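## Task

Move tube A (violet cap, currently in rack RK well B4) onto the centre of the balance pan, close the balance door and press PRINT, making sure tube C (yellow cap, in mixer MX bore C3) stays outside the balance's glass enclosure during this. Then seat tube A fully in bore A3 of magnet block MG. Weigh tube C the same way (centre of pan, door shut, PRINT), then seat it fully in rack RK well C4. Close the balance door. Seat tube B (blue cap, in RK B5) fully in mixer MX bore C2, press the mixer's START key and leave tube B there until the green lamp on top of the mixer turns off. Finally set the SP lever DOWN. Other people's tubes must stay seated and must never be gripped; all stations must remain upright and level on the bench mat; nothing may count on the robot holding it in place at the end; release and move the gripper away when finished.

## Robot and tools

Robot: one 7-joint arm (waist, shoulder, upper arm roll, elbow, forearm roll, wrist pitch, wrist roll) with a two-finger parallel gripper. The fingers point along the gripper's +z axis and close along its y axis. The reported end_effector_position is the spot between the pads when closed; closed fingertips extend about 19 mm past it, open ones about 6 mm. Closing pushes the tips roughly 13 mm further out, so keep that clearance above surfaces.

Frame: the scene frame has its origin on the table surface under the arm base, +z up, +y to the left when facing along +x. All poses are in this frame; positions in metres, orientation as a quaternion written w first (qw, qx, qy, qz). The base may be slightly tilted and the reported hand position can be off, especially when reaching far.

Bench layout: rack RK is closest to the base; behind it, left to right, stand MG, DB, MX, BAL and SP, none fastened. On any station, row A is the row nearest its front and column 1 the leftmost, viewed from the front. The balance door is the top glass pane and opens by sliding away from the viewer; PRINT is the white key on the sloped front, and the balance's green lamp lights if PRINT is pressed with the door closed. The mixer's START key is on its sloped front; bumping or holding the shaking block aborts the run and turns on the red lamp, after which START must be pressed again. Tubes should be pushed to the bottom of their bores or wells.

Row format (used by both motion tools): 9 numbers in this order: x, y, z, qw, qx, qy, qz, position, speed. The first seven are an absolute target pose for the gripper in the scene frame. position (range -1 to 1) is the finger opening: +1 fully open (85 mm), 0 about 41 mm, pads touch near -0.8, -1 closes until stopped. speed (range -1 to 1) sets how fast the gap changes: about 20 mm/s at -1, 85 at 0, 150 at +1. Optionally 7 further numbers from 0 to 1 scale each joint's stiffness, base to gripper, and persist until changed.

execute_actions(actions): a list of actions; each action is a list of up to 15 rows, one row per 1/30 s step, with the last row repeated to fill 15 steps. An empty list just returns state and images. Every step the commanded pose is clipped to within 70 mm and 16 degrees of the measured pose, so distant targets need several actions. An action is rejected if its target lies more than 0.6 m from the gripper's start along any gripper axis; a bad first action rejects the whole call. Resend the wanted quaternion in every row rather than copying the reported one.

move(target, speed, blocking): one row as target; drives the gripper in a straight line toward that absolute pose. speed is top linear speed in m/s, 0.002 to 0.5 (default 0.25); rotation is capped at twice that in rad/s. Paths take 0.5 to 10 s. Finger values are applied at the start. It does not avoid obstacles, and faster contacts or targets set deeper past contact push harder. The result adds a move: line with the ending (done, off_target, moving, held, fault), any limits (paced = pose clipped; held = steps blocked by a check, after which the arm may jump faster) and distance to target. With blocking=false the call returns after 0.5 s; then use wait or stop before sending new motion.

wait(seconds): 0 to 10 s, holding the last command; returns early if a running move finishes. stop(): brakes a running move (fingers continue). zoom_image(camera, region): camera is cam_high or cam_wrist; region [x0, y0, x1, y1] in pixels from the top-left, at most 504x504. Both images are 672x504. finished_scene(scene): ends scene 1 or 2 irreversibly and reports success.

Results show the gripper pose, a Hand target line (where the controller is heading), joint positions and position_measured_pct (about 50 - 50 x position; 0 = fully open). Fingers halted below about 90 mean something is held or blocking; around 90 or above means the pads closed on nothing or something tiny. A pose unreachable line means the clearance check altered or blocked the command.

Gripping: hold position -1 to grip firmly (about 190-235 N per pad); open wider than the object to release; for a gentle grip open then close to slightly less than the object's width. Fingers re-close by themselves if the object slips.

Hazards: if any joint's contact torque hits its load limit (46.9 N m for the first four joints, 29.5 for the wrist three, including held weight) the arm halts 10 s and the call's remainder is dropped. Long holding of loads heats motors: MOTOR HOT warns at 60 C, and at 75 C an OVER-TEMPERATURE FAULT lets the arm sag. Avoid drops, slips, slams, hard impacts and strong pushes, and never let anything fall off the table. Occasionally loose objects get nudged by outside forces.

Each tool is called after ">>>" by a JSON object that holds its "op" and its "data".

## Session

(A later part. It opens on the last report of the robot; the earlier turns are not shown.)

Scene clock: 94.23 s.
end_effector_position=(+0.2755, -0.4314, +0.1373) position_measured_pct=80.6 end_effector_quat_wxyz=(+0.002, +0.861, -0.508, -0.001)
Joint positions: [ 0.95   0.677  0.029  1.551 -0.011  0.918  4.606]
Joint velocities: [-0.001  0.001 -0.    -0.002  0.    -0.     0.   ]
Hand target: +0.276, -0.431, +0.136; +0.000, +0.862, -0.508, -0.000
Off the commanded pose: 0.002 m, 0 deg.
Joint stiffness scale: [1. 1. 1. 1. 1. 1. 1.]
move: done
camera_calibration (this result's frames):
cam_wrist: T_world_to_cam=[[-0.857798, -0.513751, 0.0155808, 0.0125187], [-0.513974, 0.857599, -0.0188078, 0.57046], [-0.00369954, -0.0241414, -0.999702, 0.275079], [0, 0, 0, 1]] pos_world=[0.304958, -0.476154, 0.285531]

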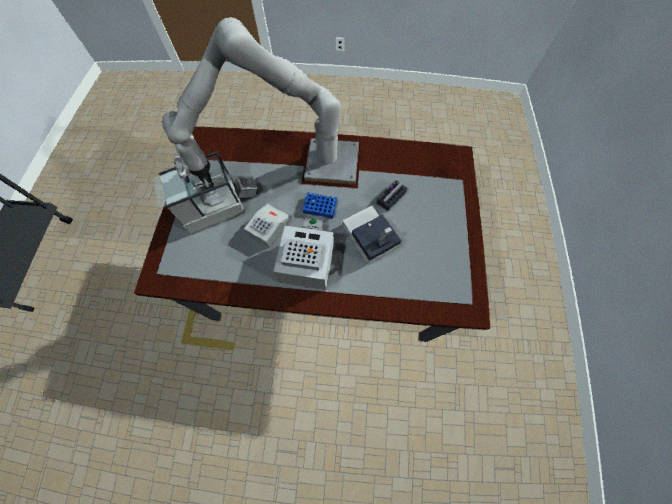

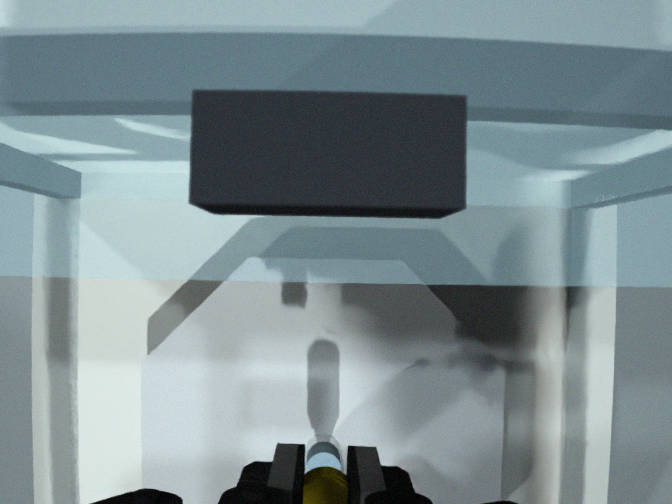

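Close enough; release.

>>> {"op": "move", "data": {"target": [0.2757,-0.4312,0.1365,0,0.8616,-0.5075,0,-0.3,-0.5], "speed": 0.01}}

>>> {"op": "move", "data": {"target": [0.2760,-0.4309,0.256,0,0.8616,-0.5075,0,0.1,0], "speed": 0.15}}

>>> {"op": "move", "data": {"target": [0.3085,-0.4880,0.255,0,0.8616,-0.5075,0,0.1,0], "speed": 0.15}}

>>> {"op": "move", "data": {"target": [0.3085,-0.4880,0.228,0,0.8616,-0.5075,0,0.1,0], "speed": 0.05}}

Scene clock: 95.33 s.
end_effector_position=(+0.2752, -0.4315, +0.1372) position_measured_pct=65.1 end_effector_quat_wxyz=(+0.002, +0.861, -0.508, -0.001)
Joint positions: [ 0.951  0.677  0.029  1.551 -0.011  0.918  4.606]
Joint velocities: [ 0.001  0.    -0.001  0.001  0.     0.    -0.   ]
Hand target: +0.276, -0.431, +0.137; +0.000, +0.862, -0.508, -0.000
Off the commanded pose: 0.001 m, 0 deg.
Joint stiffness scale: [1. 1. 1. 1. 1. 1. 1.]
move: done
camera_calibration (this result's frames):
cam_wrist: T_world_to_cam=[[-0.858158, -0.513151, 0.0155268, 0.0125352], [-0.513373, 0.857961, -0.0187489, 0.570443], [-0.00370034, -0.0240605, -0.999704, 0.275062], [0, 0, 0, 1]] pos_world=[0.304625, -0.476367, 0.285481]

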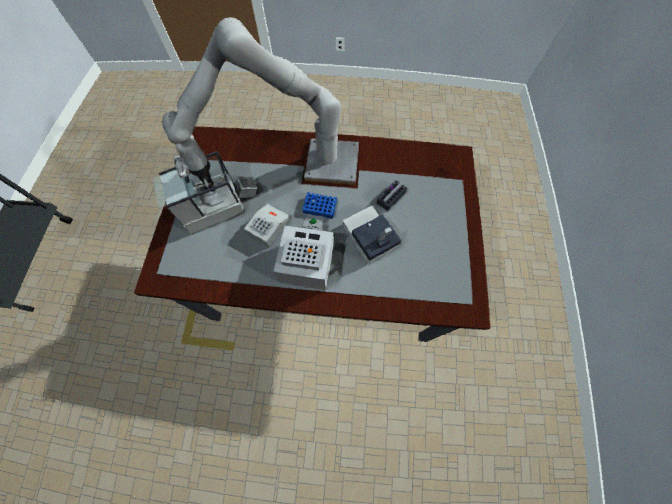

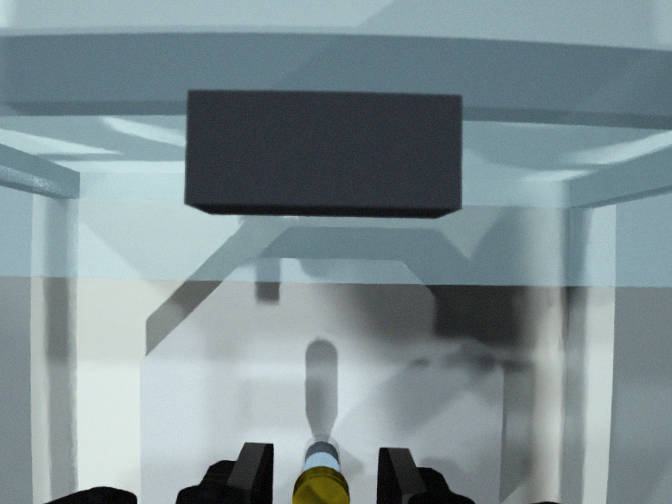

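Scene clock: 96.57 s.
end_effector_position=(+0.2767, -0.4315, +0.2539) position_measured_pct=45.2 end_effector_quat_wxyz=(+0.000, +0.861, -0.508, +0.000)
Joint positions: [ 0.951  0.544  0.029  1.375 -0.011  1.225  4.606]
Joint velocities: [ 0.    -0.002  0.001 -0.    -0.     0.001 -0.   ]
Hand target: +0.276, -0.431, +0.256; +0.000, +0.861, -0.508, -0.000
Off the commanded pose: 0.002 m, 0 deg.
Joint stiffness scale: [1. 1. 1. 1. 1. 1. 1.]
move: done
camera_calibration (this result's frames):
cam_wrist: T_world_to_cam=[[-0.857774, -0.513918, 0.0105761, 0.012799], [-0.514026, 0.857543, -0.0199304, 0.573624], [0.00117317, -0.0225322, -0.999745, 0.391028], [0, 0, 0, 1]] pos_world=[0.305378, -0.476519, 0.402226]

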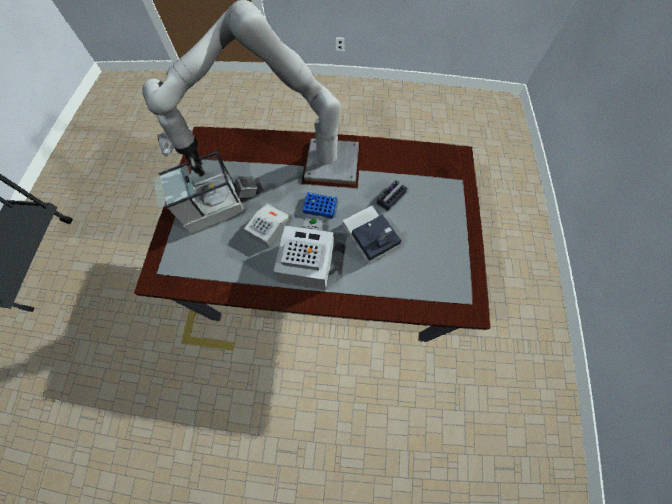

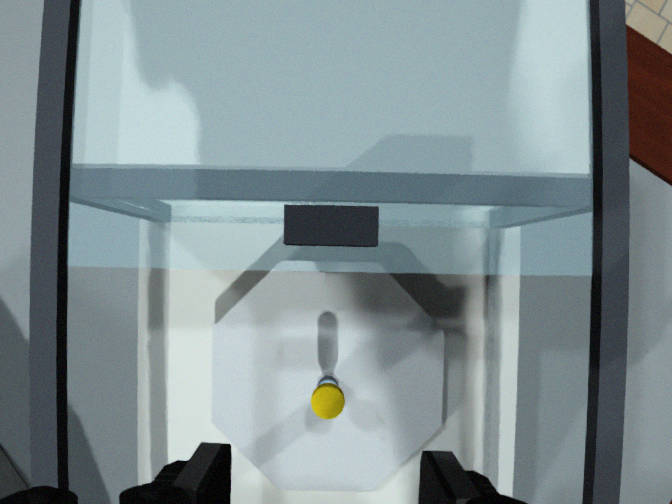

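Scene clock: 97.57 s.
end_effector_position=(+0.3095, -0.4884, +0.2553) position_measured_pct=45.2 end_effector_quat_wxyz=(+0.003, +0.861, -0.508, +0.002)
Joint positions: [ 0.964  0.699  0.029  1.09  -0.011  1.35   4.614]
Joint velocities: [ 0.002  0.005  0.001 -0.002 -0.     0.001 -0.001]
Hand target: +0.308, -0.488, +0.255; -0.000, +0.862, -0.508, +0.000
Off the commanded pose: 0.001 m, 0 deg.
Joint stiffness scale: [1. 1. 1. 1. 1. 1. 1.]
move: done
camera_calibration (this result's frames):
cam_wrist: T_world_to_cam=[[-0.858439, -0.512738, 0.0135234, 0.0117488], [-0.512915, 0.858093, -0.0243865, 0.640399], [0.00089951, -0.0278707, -0.999611, 0.388536], [0, 0, 0, 1]] pos_world=[0.338206, -0.532669, 0.403843]

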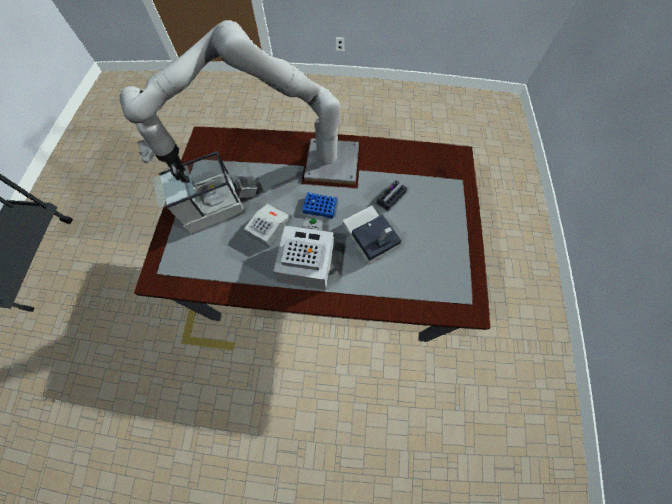

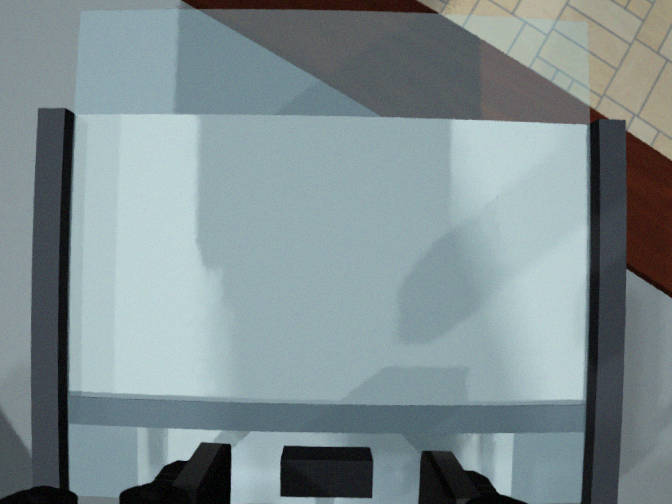

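Scene clock: 98.43 s.
end_effector_position=(+0.3085, -0.4874, +0.2301) position_measured_pct=45.2 end_effector_quat_wxyz=(+0.002, +0.861, -0.509, -0.001)
Joint positions: [ 0.964  0.716  0.029  1.14  -0.011  1.289  4.614]
Joint velocities: [ 0.001  0.002  0.001  0.001 -0.    -0.001  0.   ]
Hand target: +0.308, -0.488, +0.228; -0.000, +0.862, -0.507, -0.000
Off the commanded pose: 0.002 m, 0 deg.
Joint stiffness scale: [1. 1. 1. 1. 1. 1. 1.]
move: done
camera_calibration (this result's frames):
cam_wrist: T_world_to_cam=[[-0.85865, -0.512358, 0.0144675, 0.011725], [-0.512555, 0.858451, -0.0186899, 0.637176], [-0.00284375, -0.0234635, -0.999721, 0.366699], [0, 0, 0, 1]] pos_world=[0.337698, -0.532373, 0.378336]

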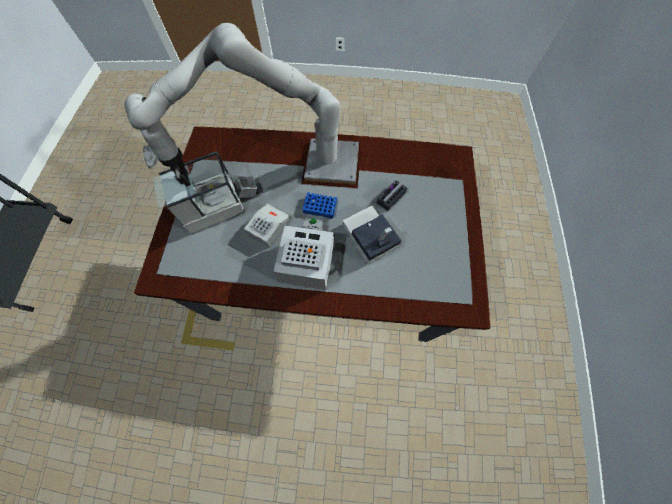

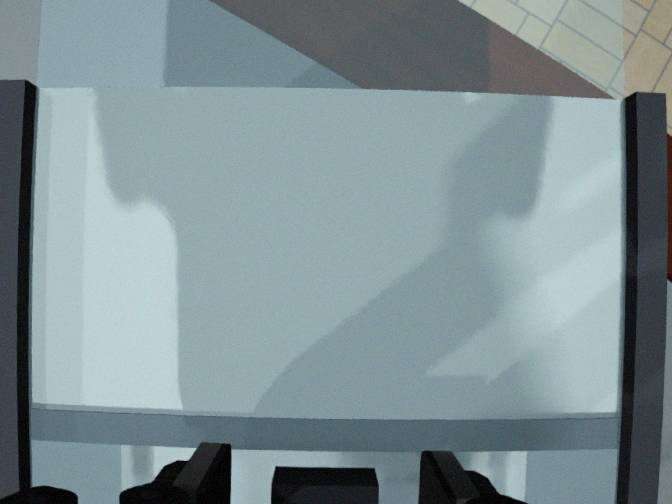

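>>> {"op": "move", "data": {"target": [0.3085,-0.4878,0.229,0,0.8616,-0.5075,0,-0.42,0], "speed": 0.02}}

>>> {"op": "move", "data": {"target": [0.2545,-0.3925,0.230,0,0.8616,-0.5075,0,-0.42,0], "speed": 0.08}}

>>> {"op": "move", "data": {"target": [0.2480,-0.3812,0.230,0,0.8616,-0.5075,0,-0.42,0], "speed": 0.02}}

Scene clock: 99.40 s.
end_effector_position=(+0.3085, -0.4874, +0.2300) position_measured_pct=67.9 end_effector_quat_wxyz=(+0.002, +0.861, -0.509, -0.001)
Joint positions: [ 0.964  0.717  0.029  1.14  -0.011  1.289  4.614]
Joint velocities: [ 0.     0.     0.     0.001 -0.     0.     0.   ]
Hand target: +0.309, -0.488, +0.229; +0.000, +0.862, -0.508, -0.000
Off the commanded pose: 0.001 m, 0 deg.
Joint stiffness scale: [1. 1. 1. 1. 1. 1. 1.]
move: done
camera_calibration (this result's frames):
cam_wrist: T_world_to_cam=[[-0.858649, -0.51236, 0.0144748, 0.0117233], [-0.512556, 0.858452, -0.0186185, 0.637159], [-0.00288656, -0.0234059, -0.999722, 0.366678], [0, 0, 0, 1]] pos_world=[0.337704, -0.532381, 0.378269]

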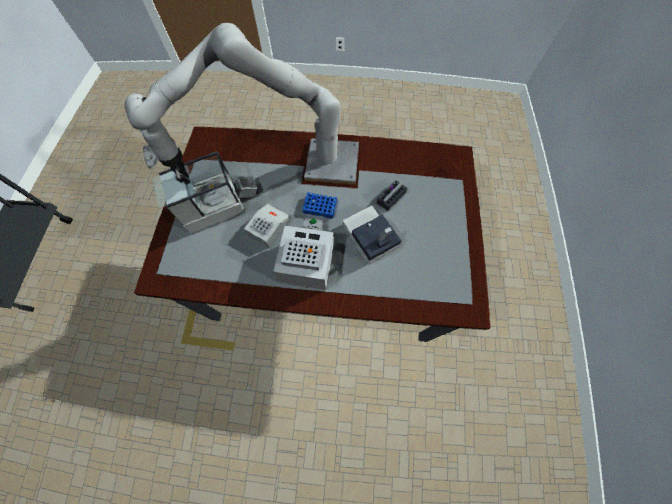

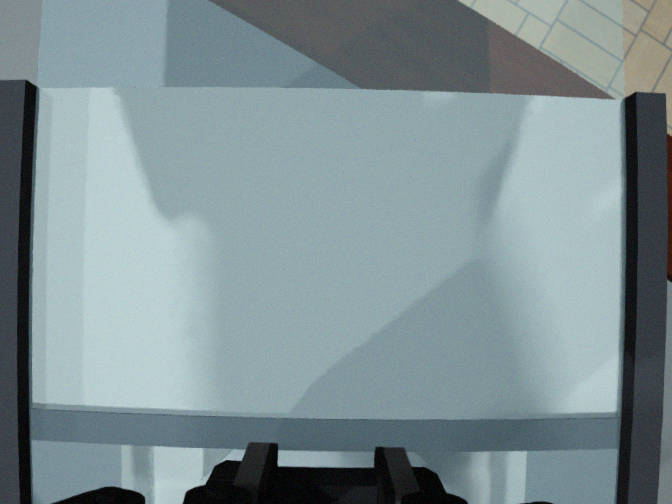

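Scene clock: 101.17 s.
end_effector_position=(+0.2538, -0.3927, +0.2301) position_measured_pct=67.9 end_effector_quat_wxyz=(-0.001, +0.862, -0.507, -0.001)
Joint positions: [ 0.942  0.471  0.028  1.582 -0.011  1.095  4.601]
Joint velocities: [-0.001 -0.003 -0.002  0.003 -0.    -0.001 -0.   ]
Hand target: +0.255, -0.392, +0.230; -0.000, +0.862, -0.507, +0.000
Off the commanded pose: 0.001 m, 0 deg.
Joint stiffness scale: [1. 1. 1. 1. 1. 1. 1.]
move: done
camera_calibration (this result's frames):
cam_wrist: T_world_to_cam=[[-0.856494, -0.516074, 0.00922911, 0.0125101], [-0.516157, 0.856354, -0.0154886, 0.527159], [0.0000898822, -0.0180296, -0.999837, 0.370157], [0, 0, 0, 1]] pos_world=[0.282778, -0.438305, 0.378146]

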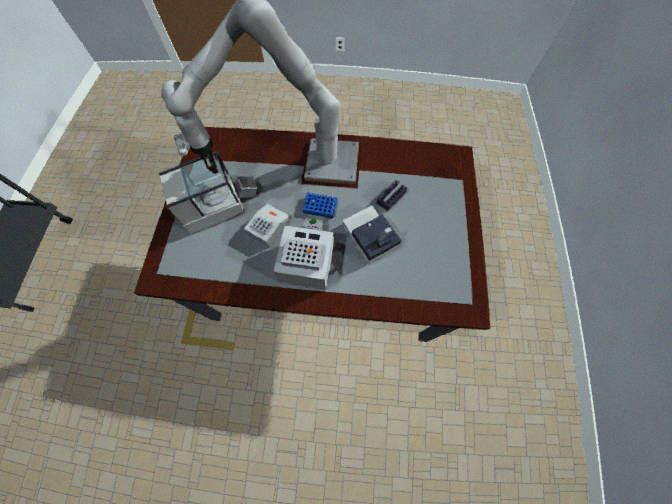

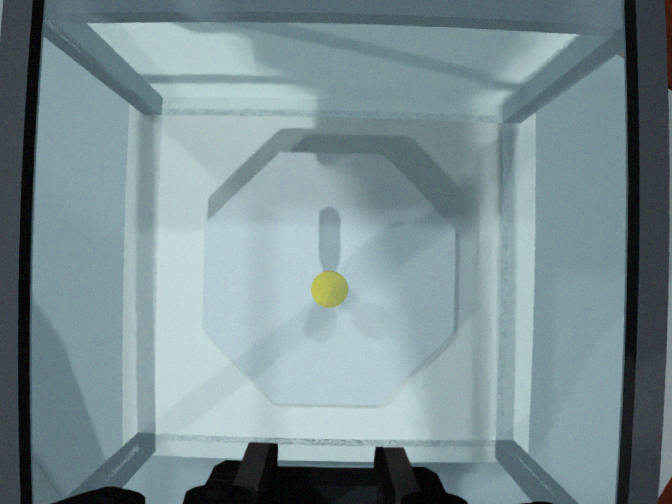

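Scene clock: 102.03 s.
end_effector_position=(+0.2484, -0.3831, +0.2301) position_measured_pct=67.9 end_effector_quat_wxyz=(-0.001, +0.862, -0.507, +0.001)
Joint positions: [ 0.94   0.445  0.028  1.626 -0.011  1.073  4.598]
Joint velocities: [ 0.    -0.003  0.001  0.005  0.    -0.007 -0.001]
Hand target: +0.248, -0.381, +0.230; -0.000, +0.862, -0.507, -0.000
Off the commanded pose: 0.002 m, 0 deg.
Joint stiffness scale: [1. 1. 1. 1. 1. 1. 1.]
move: done
camera_calibration (this result's frames):
cam_wrist: T_world_to_cam=[[-0.856982, -0.515279, 0.00831353, 0.0134238], [-0.515336, 0.856752, -0.0201006, 0.517198], [0.00323478, -0.0215101, -0.999763, 0.368186], [0, 0, 0, 1]] pos_world=[0.276844, -0.428274, 0.378383]

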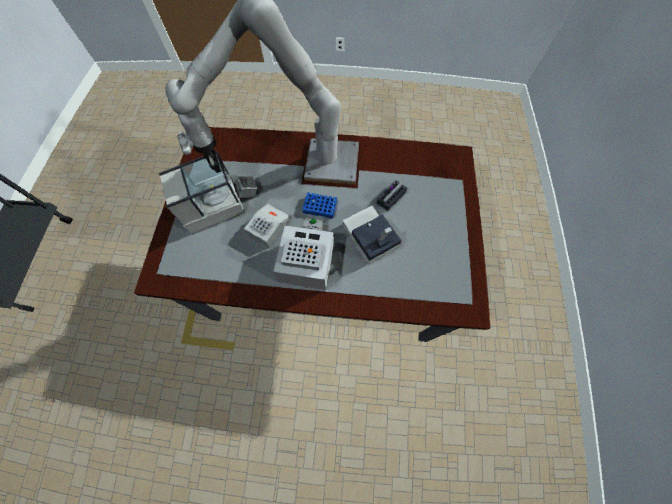

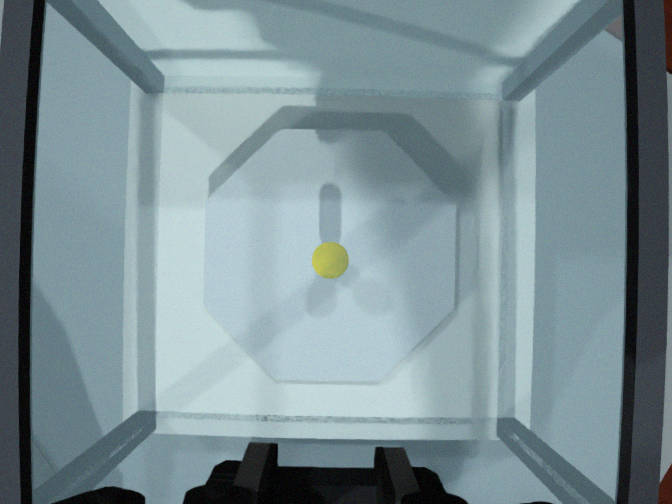

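>>> {"op": "move", "data": {"target": [0.2484,-0.3831,0.230,0,0.8616,-0.5075,0,0.1,0.5], "speed": 0.02}}

>>> {"op": "move", "data": {"target": [0.2484,-0.3831,0.258,0,0.8616,-0.5075,0,0.1,0.5], "speed": 0.1}}

>>> {"op": "move", "data": {"target": [0.218,-0.330,0.255,0.1090,0.8433,-0.4919,0.1869,-1,0.5], "speed": 0.2}}

>>> {"op": "move", "data": {"target": [0.1911,-0.2840,0.1164,0.1090,0.8433,-0.4919,0.1869,-1,0.5], "speed": 0.15}}

>>> {"op": "move", "data": {"target": [0.2003,-0.2974,0.0865,0.1090,0.8433,-0.4919,0.1869,-1,0.5], "speed": 0.025}}

Scene clock: 103.37 s.
end_effector_position=(+0.2484, -0.3831, +0.2300) position_measured_pct=45.2 end_effector_quat_wxyz=(-0.001, +0.862, -0.507, +0.001)
Joint positions: [ 0.94   0.445  0.028  1.626 -0.011  1.073  4.598]
Joint velocities: [ 0.002  0.     0.    -0.     0.     0.    -0.   ]
Hand target: +0.248, -0.383, +0.230; -0.000, +0.862, -0.508, +0.000
Off the commanded pose: 0.000 m, 0 deg.
Joint stiffness scale: [1. 1. 1. 1. 1. 1. 1.]
move: done
camera_calibration (this result's frames):
cam_wrist: T_world_to_cam=[[-0.856995, -0.515258, 0.00828961, 0.0134419], [-0.515314, 0.856759, -0.0203758, 0.517254], [0.0033966, -0.0217337, -0.999758, 0.368009], [0, 0, 0, 1]] pos_world=[0.276818, -0.428238, 0.378348]

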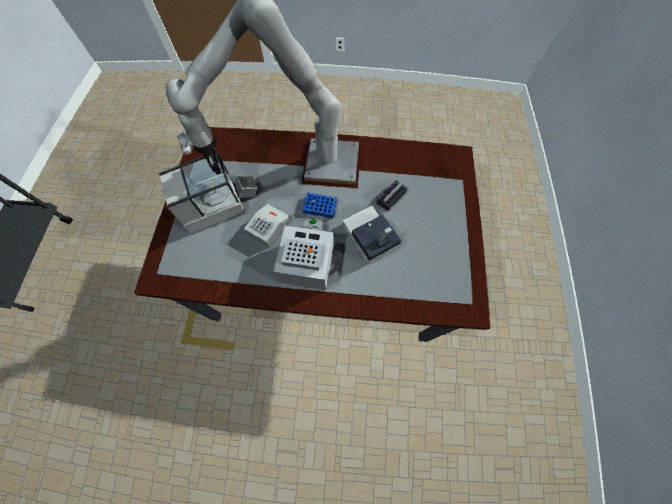

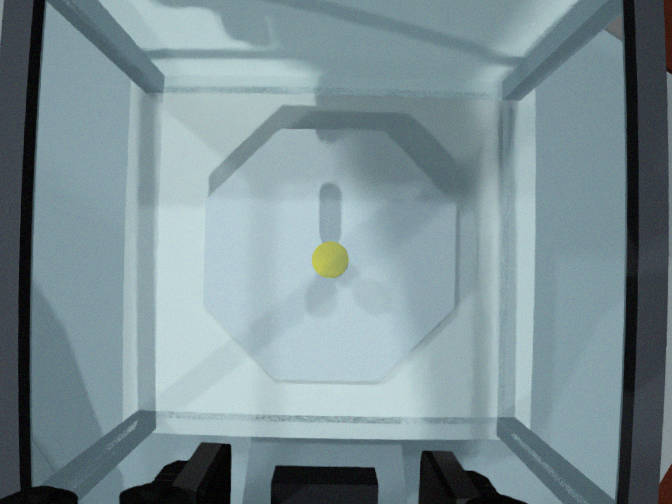

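Scene clock: 104.17 s.
end_effector_position=(+0.2488, -0.3833, +0.2562) position_measured_pct=45.2 end_effector_quat_wxyz=(-0.001, +0.862, -0.507, +0.001)
Joint positions: [ 0.94   0.419  0.028  1.576 -0.011  1.15   4.598]
Joint velocities: [-0.001 -0.003  0.    -0.    -0.     0.001 -0.   ]
Hand target: +0.248, -0.383, +0.258; +0.000, +0.862, -0.508, +0.000
Off the commanded pose: 0.002 m, 0 deg.
Joint stiffness scale: [1. 1. 1. 1. 1. 1. 1.]
move: done
camera_calibration (this result's frames):
cam_wrist: T_world_to_cam=[[-0.856752, -0.515678, 0.00729451, 0.0135166], [-0.515715, 0.856536, -0.019602, 0.517996], [0.00386032, -0.020556, -0.999781, 0.394475], [0, 0, 0, 1]] pos_world=[0.277196, -0.428603, 0.404444]

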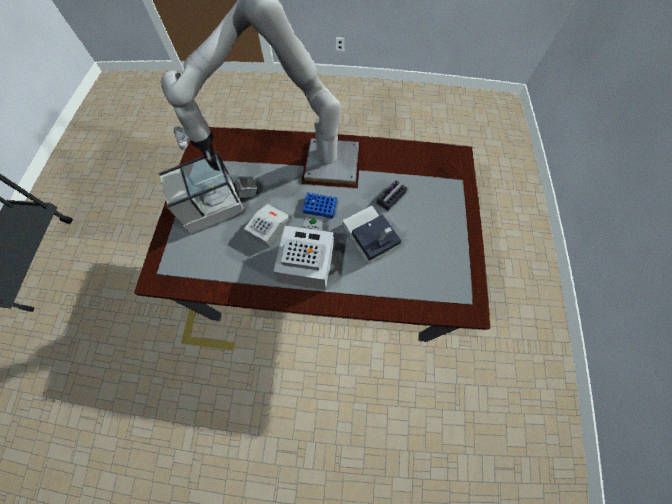

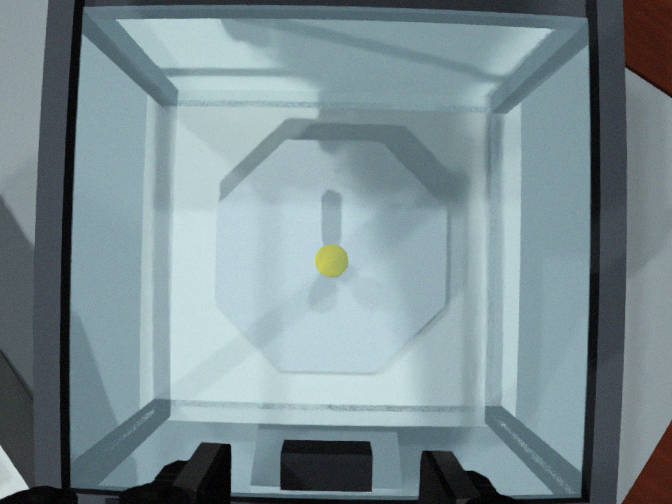

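Scene clock: 105.77 s.
end_effector_position=(+0.2158, -0.3310, +0.2540) position_measured_pct=91.7 end_effector_quat_wxyz=(+0.109, +0.842, -0.495, +0.184)
Joint positions: [0.857 0.046 0.021 2.194 0.19  0.49  4.359]
Joint velocities: [-0.005 -0.008 -0.001  0.001  0.003 -0.    -0.005]
Hand target: +0.218, -0.330, +0.255; +0.109, +0.843, -0.492, +0.187
Off the commanded pose: 0.003 m, 0 deg.
Joint stiffness scale: [1. 1. 1. 1. 1. 1. 1.]
move: done
camera_calibration (this result's frames):
cam_wrist: T_world_to_cam=[[-0.859717, -0.510135, 0.0254839, 0.0101395], [-0.46909, 0.768836, -0.434564, 0.522437], [0.202093, -0.385556, -0.90028, 0.204633], [0, 0, 0, 1]] pos_world=[0.212432, -0.317598, 0.411001]

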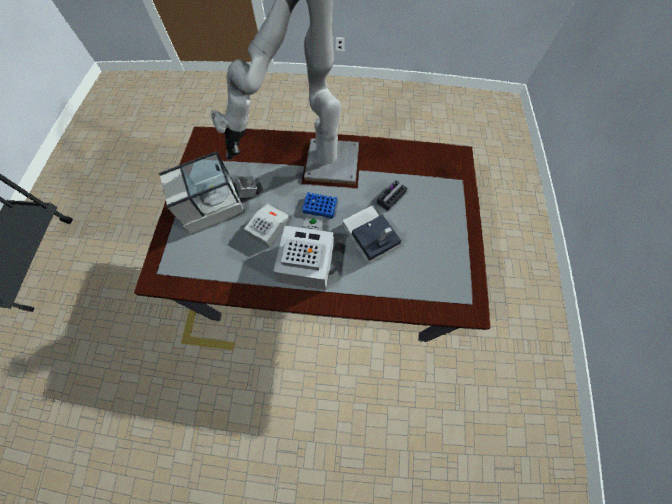

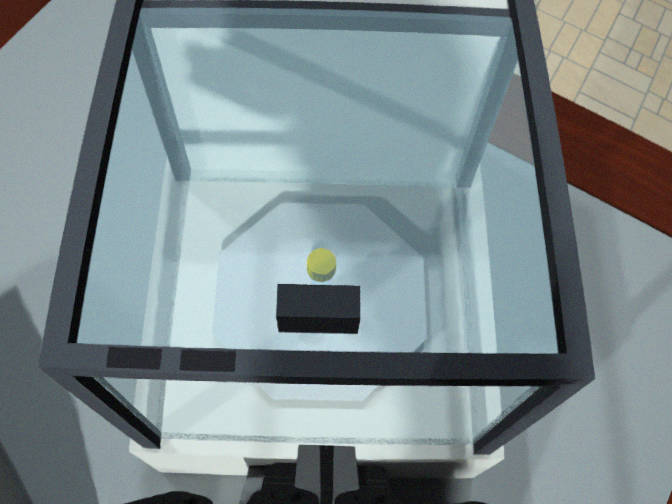

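Scene clock: 107.50 s.
end_effector_position=(+0.1903, -0.2848, +0.1177) position_measured_pct=91.7 end_effector_quat_wxyz=(+0.107, +0.843, -0.495, +0.184)
Joint positions: [ 0.498  0.379  0.432  2.58   0.313 -0.214  4.18 ]
Joint velocities: [-0.003  0.003 -0.    -0.001 -0.035  0.     0.033]
Hand target: +0.191, -0.283, +0.117; +0.107, +0.844, -0.492, +0.184
Off the commanded pose: 0.002 m, 1 deg.
Joint stiffness scale: [1. 1. 1. 1. 1. 1. 1.]
joint sent to its limit — the command would take joint 4 (elbow) past its upper limit, so that joint was sent only as far as its limit.
move: done
camera_calibration (this result's frames):
cam_wrist: T_world_to_cam=[[-0.859615, -0.510464, 0.0221146, 0.0155359], [-0.468555, 0.770302, -0.43254, 0.415829], [0.203761, -0.38218, -0.901343, 0.105666], [0, 0, 0, 1]] pos_world=[0.186663, -0.272, 0.274761]

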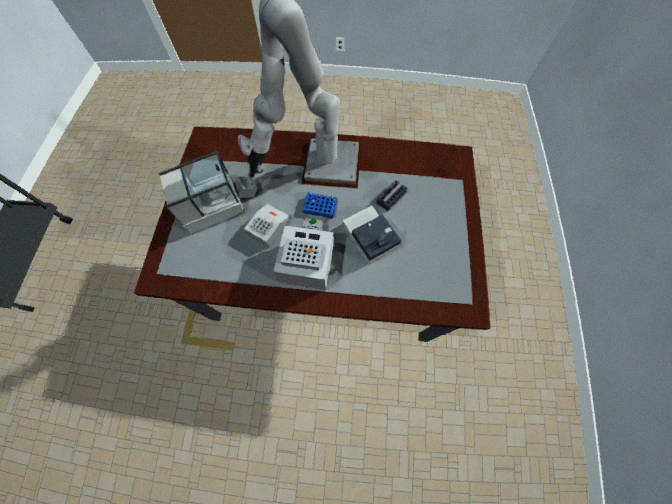

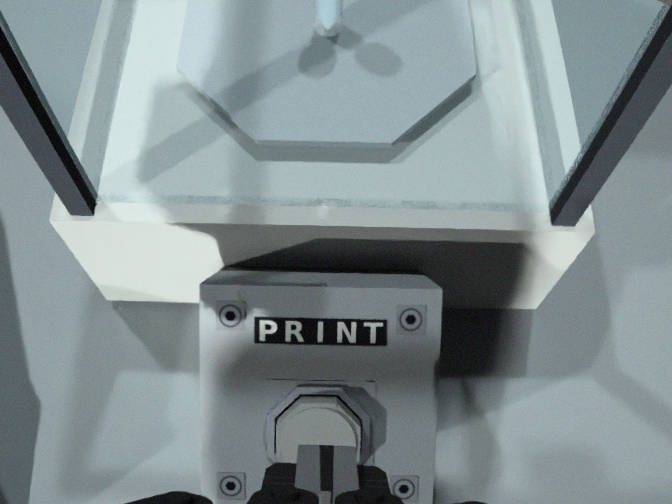

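Scene clock: 109.20 s.
end_effector_position=(+0.1996, -0.2960, +0.0875) position_measured_pct=91.7 end_effector_quat_wxyz=(+0.109, +0.846, -0.488, +0.186)
Joint positions: [ 0.527  0.533  0.421  2.573  0.312 -0.368  4.178]
Joint velocities: [-0.001  0.009  0.    -0.001 -0.    -0.005 -0.003]
Hand target: +0.200, -0.297, +0.087; +0.109, +0.843, -0.492, +0.187
Off the commanded pose: 0.002 m, 0 deg.
Joint stiffness scale: [1. 1. 1. 1. 1. 1. 1.]
move: done
camera_calibration (this result's frames):
cam_wrist: T_world_to_cam=[[-0.852717, -0.521666, 0.0271603, 0.013384], [-0.479249, 0.760577, -0.437999, 0.415443], [0.207832, -0.386506, -0.898565, 0.0699919], [0, 0, 0, 1]] pos_world=[0.195967, -0.281942, 0.244492]

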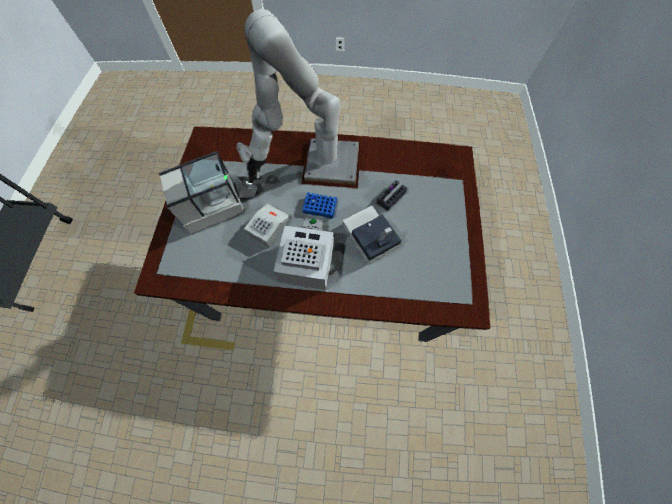

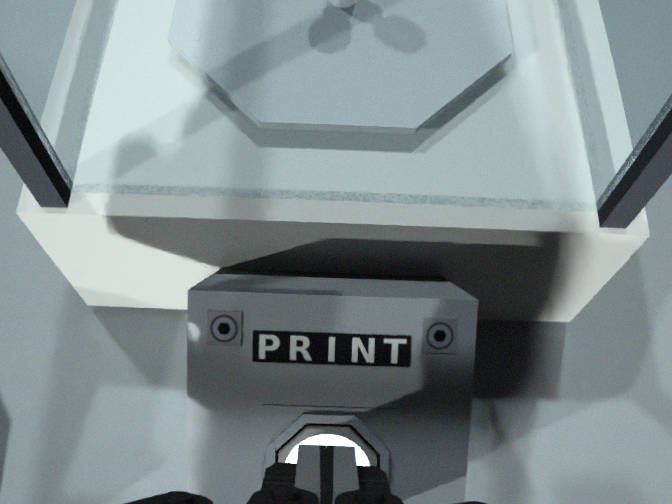

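Green lamp lit. Back off and open door.

>>> {"op": "move", "data": {"target": [0.196,-0.290,0.110,0.1090,0.8433,-0.4919,0.1869,-1,0.5], "speed": 0.08}}

>>> {"op": "move", "data": {"target": [0.220,-0.332,0.258,0,0.8616,-0.5075,0,0.1,0.5], "speed": 0.2}}

>>> {"op": "move", "data": {"target": [0.2487,-0.3835,0.256,0,0.8616,-0.5075,0,0.1,0.5], "speed": 0.15}}

>>> {"op": "move", "data": {"target": [0.2487,-0.3835,0.228,0,0.8616,-0.5075,0,0.1,0.5], "speed": 0.05}}

Scene clock: 110.60 s.
end_effector_position=(+0.1974, -0.2910, +0.1097) position_measured_pct=91.7 end_effector_quat_wxyz=(+0.109, +0.843, -0.492, +0.189)
Joint positions: [ 0.504  0.429  0.429  2.573  0.312 -0.268  4.177]
Joint velocities: [-0.003 -0.007  0.001 -0.     0.001  0.001 -0.   ]
Hand target: +0.196, -0.290, +0.110; +0.109, +0.843, -0.492, +0.187
Off the commanded pose: 0.002 m, 0 deg.
Joint stiffness scale: [1. 1. 1. 1. 1. 1. 1.]
move: done
camera_calibration (this result's frames):
cam_wrist: T_world_to_cam=[[-0.856385, -0.515889, 0.0215016, 0.0164756], [-0.470873, 0.763216, -0.44247, 0.41995], [0.211855, -0.389049, -0.896526, 0.0905714], [0, 0, 0, 1]] pos_world=[0.192665, -0.276776, 0.266661]

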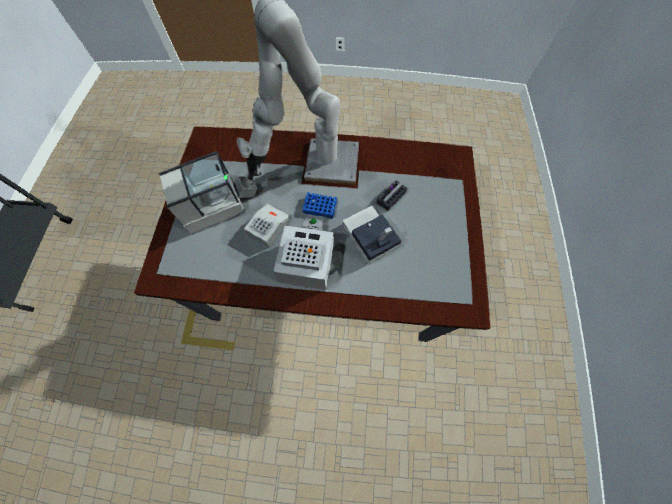

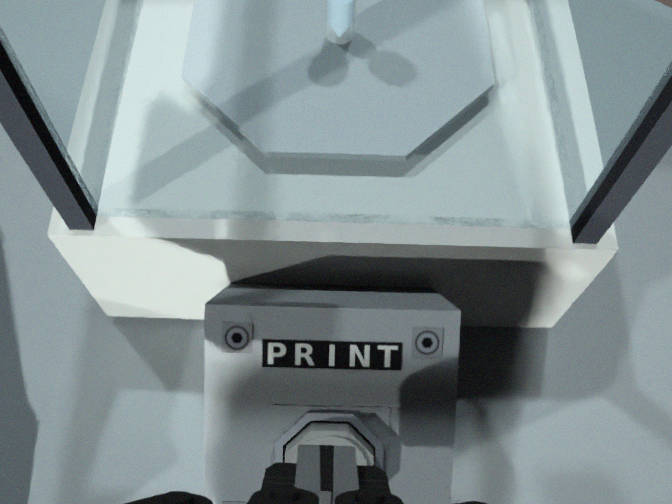

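Scene clock: 112.20 s.
end_effector_position=(+0.2209, -0.3328, +0.2581) position_measured_pct=45.2 end_effector_quat_wxyz=(+0.003, +0.862, -0.507, +0.002)
Joint positions: [ 0.849  0.289  0.111  1.767 -0.027  1.084  4.596]
Joint velocities: [ 0.006  0.009  0.001 -0.002 -0.     0.002 -0.   ]
Hand target: +0.220, -0.333, +0.258; +0.000, +0.861, -0.508, +0.000
Off the commanded pose: 0.001 m, 0 deg.
Joint stiffness scale: [1. 1. 1. 1. 1. 1. 1.]
move: done
camera_calibration (this result's frames):
cam_wrist: T_world_to_cam=[[-0.856578, -0.515832, 0.0138002, 0.0139279], [-0.516015, 0.856207, -0.025244, 0.46178], [0.00120584, -0.0287446, -0.999586, 0.395349], [0, 0, 0, 1]] pos_world=[0.249739, -0.376831, 0.40665]

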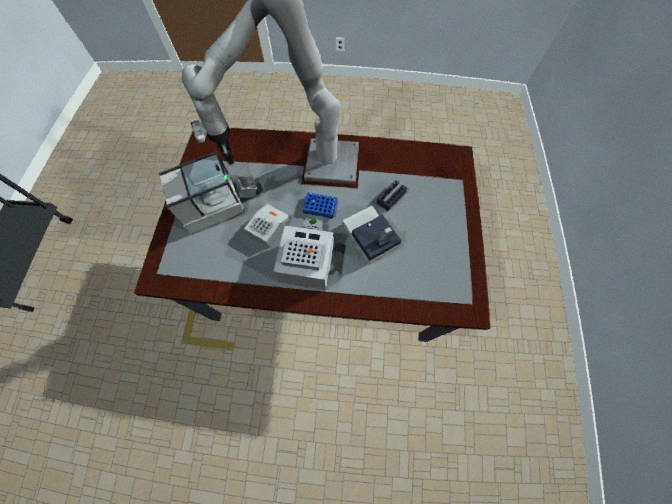

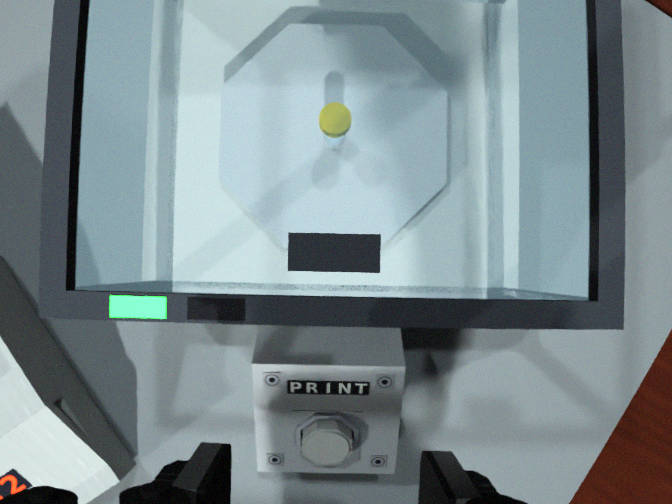

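Scene clock: 113.13 s.
end_effector_position=(+0.2494, -0.3837, +0.2562) position_measured_pct=45.2 end_effector_quat_wxyz=(+0.003, +0.862, -0.507, +0.002)
Joint positions: [ 0.878  0.418  0.111  1.581 -0.041  1.143  4.623]
Joint velocities: [ 0.004  0.006 -0.    -0.002 -0.     0.001 -0.   ]
Hand target: +0.249, -0.384, +0.256; -0.000, +0.862, -0.508, +0.000
Off the commanded pose: 0.001 m, 0 deg.
Joint stiffness scale: [1. 1. 1. 1. 1. 1. 1.]
move: done
camera_calibration (this result's frames):
cam_wrist: T_world_to_cam=[[-0.857325, -0.514594, 0.0136502, 0.0127997], [-0.514775, 0.856977, -0.0244492, 0.519839], [0.000883516, -0.0279877, -0.999608, 0.392324], [0, 0, 0, 1]] pos_world=[0.278227, -0.427923, 0.404705]

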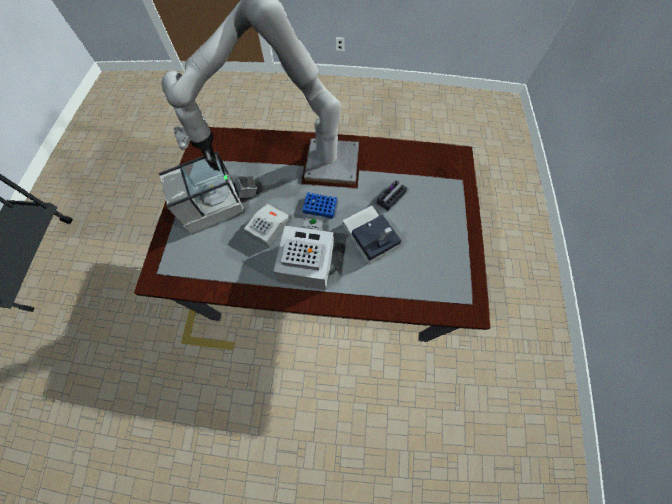

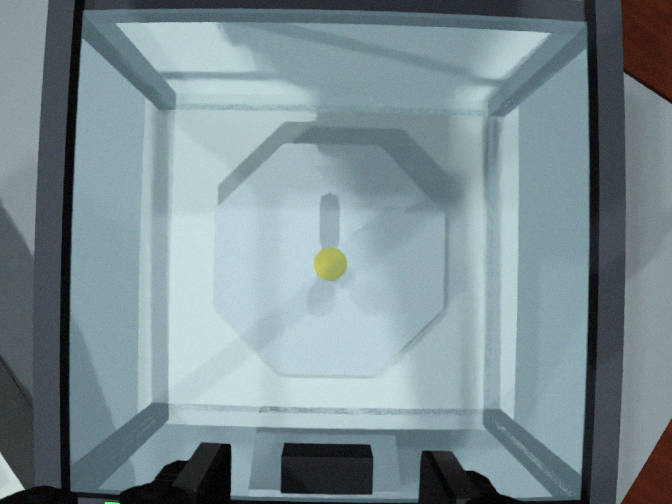

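Scene clock: 114.03 s.
end_effector_position=(+0.2481, -0.3835, +0.2299) position_measured_pct=45.2 end_effector_quat_wxyz=(+0.002, +0.861, -0.508, -0.001)
Joint positions: [ 0.879  0.448  0.111  1.626 -0.044  1.074  4.626]
Joint velocities: [ 0.001  0.004 -0.002  0.001 -0.001 -0.001  0.001]
Hand target: +0.249, -0.383, +0.228; -0.000, +0.862, -0.507, +0.000
Off the commanded pose: 0.002 m, 0 deg.
Joint stiffness scale: [1. 1. 1. 1. 1. 1. 1.]
move: done
camera_calibration (this result's frames):
cam_wrist: T_world_to_cam=[[-0.858098, -0.513257, 0.0153467, 0.0124245], [-0.513475, 0.857895, -0.0189621, 0.517106], [-0.00343346, -0.0241515, -0.999702, 0.368656], [0, 0, 0, 1]] pos_world=[0.277448, -0.428342, 0.378161]

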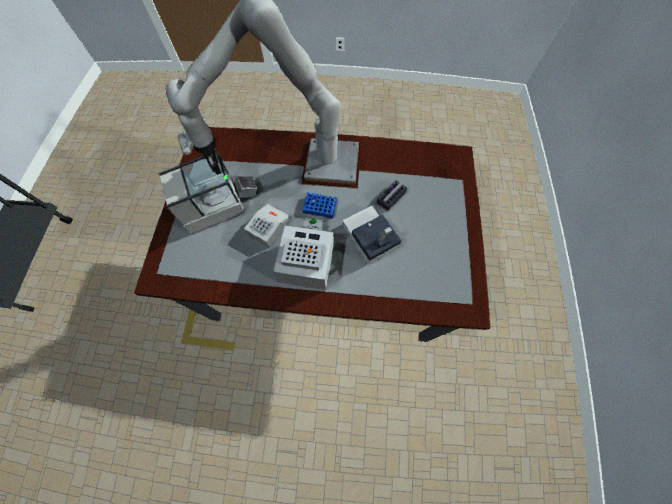

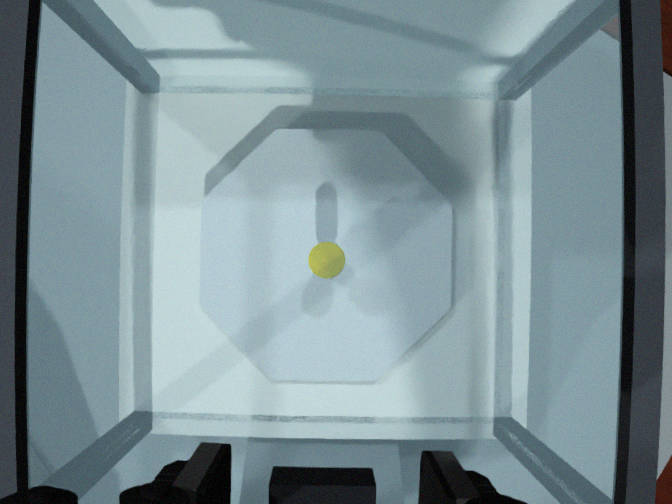

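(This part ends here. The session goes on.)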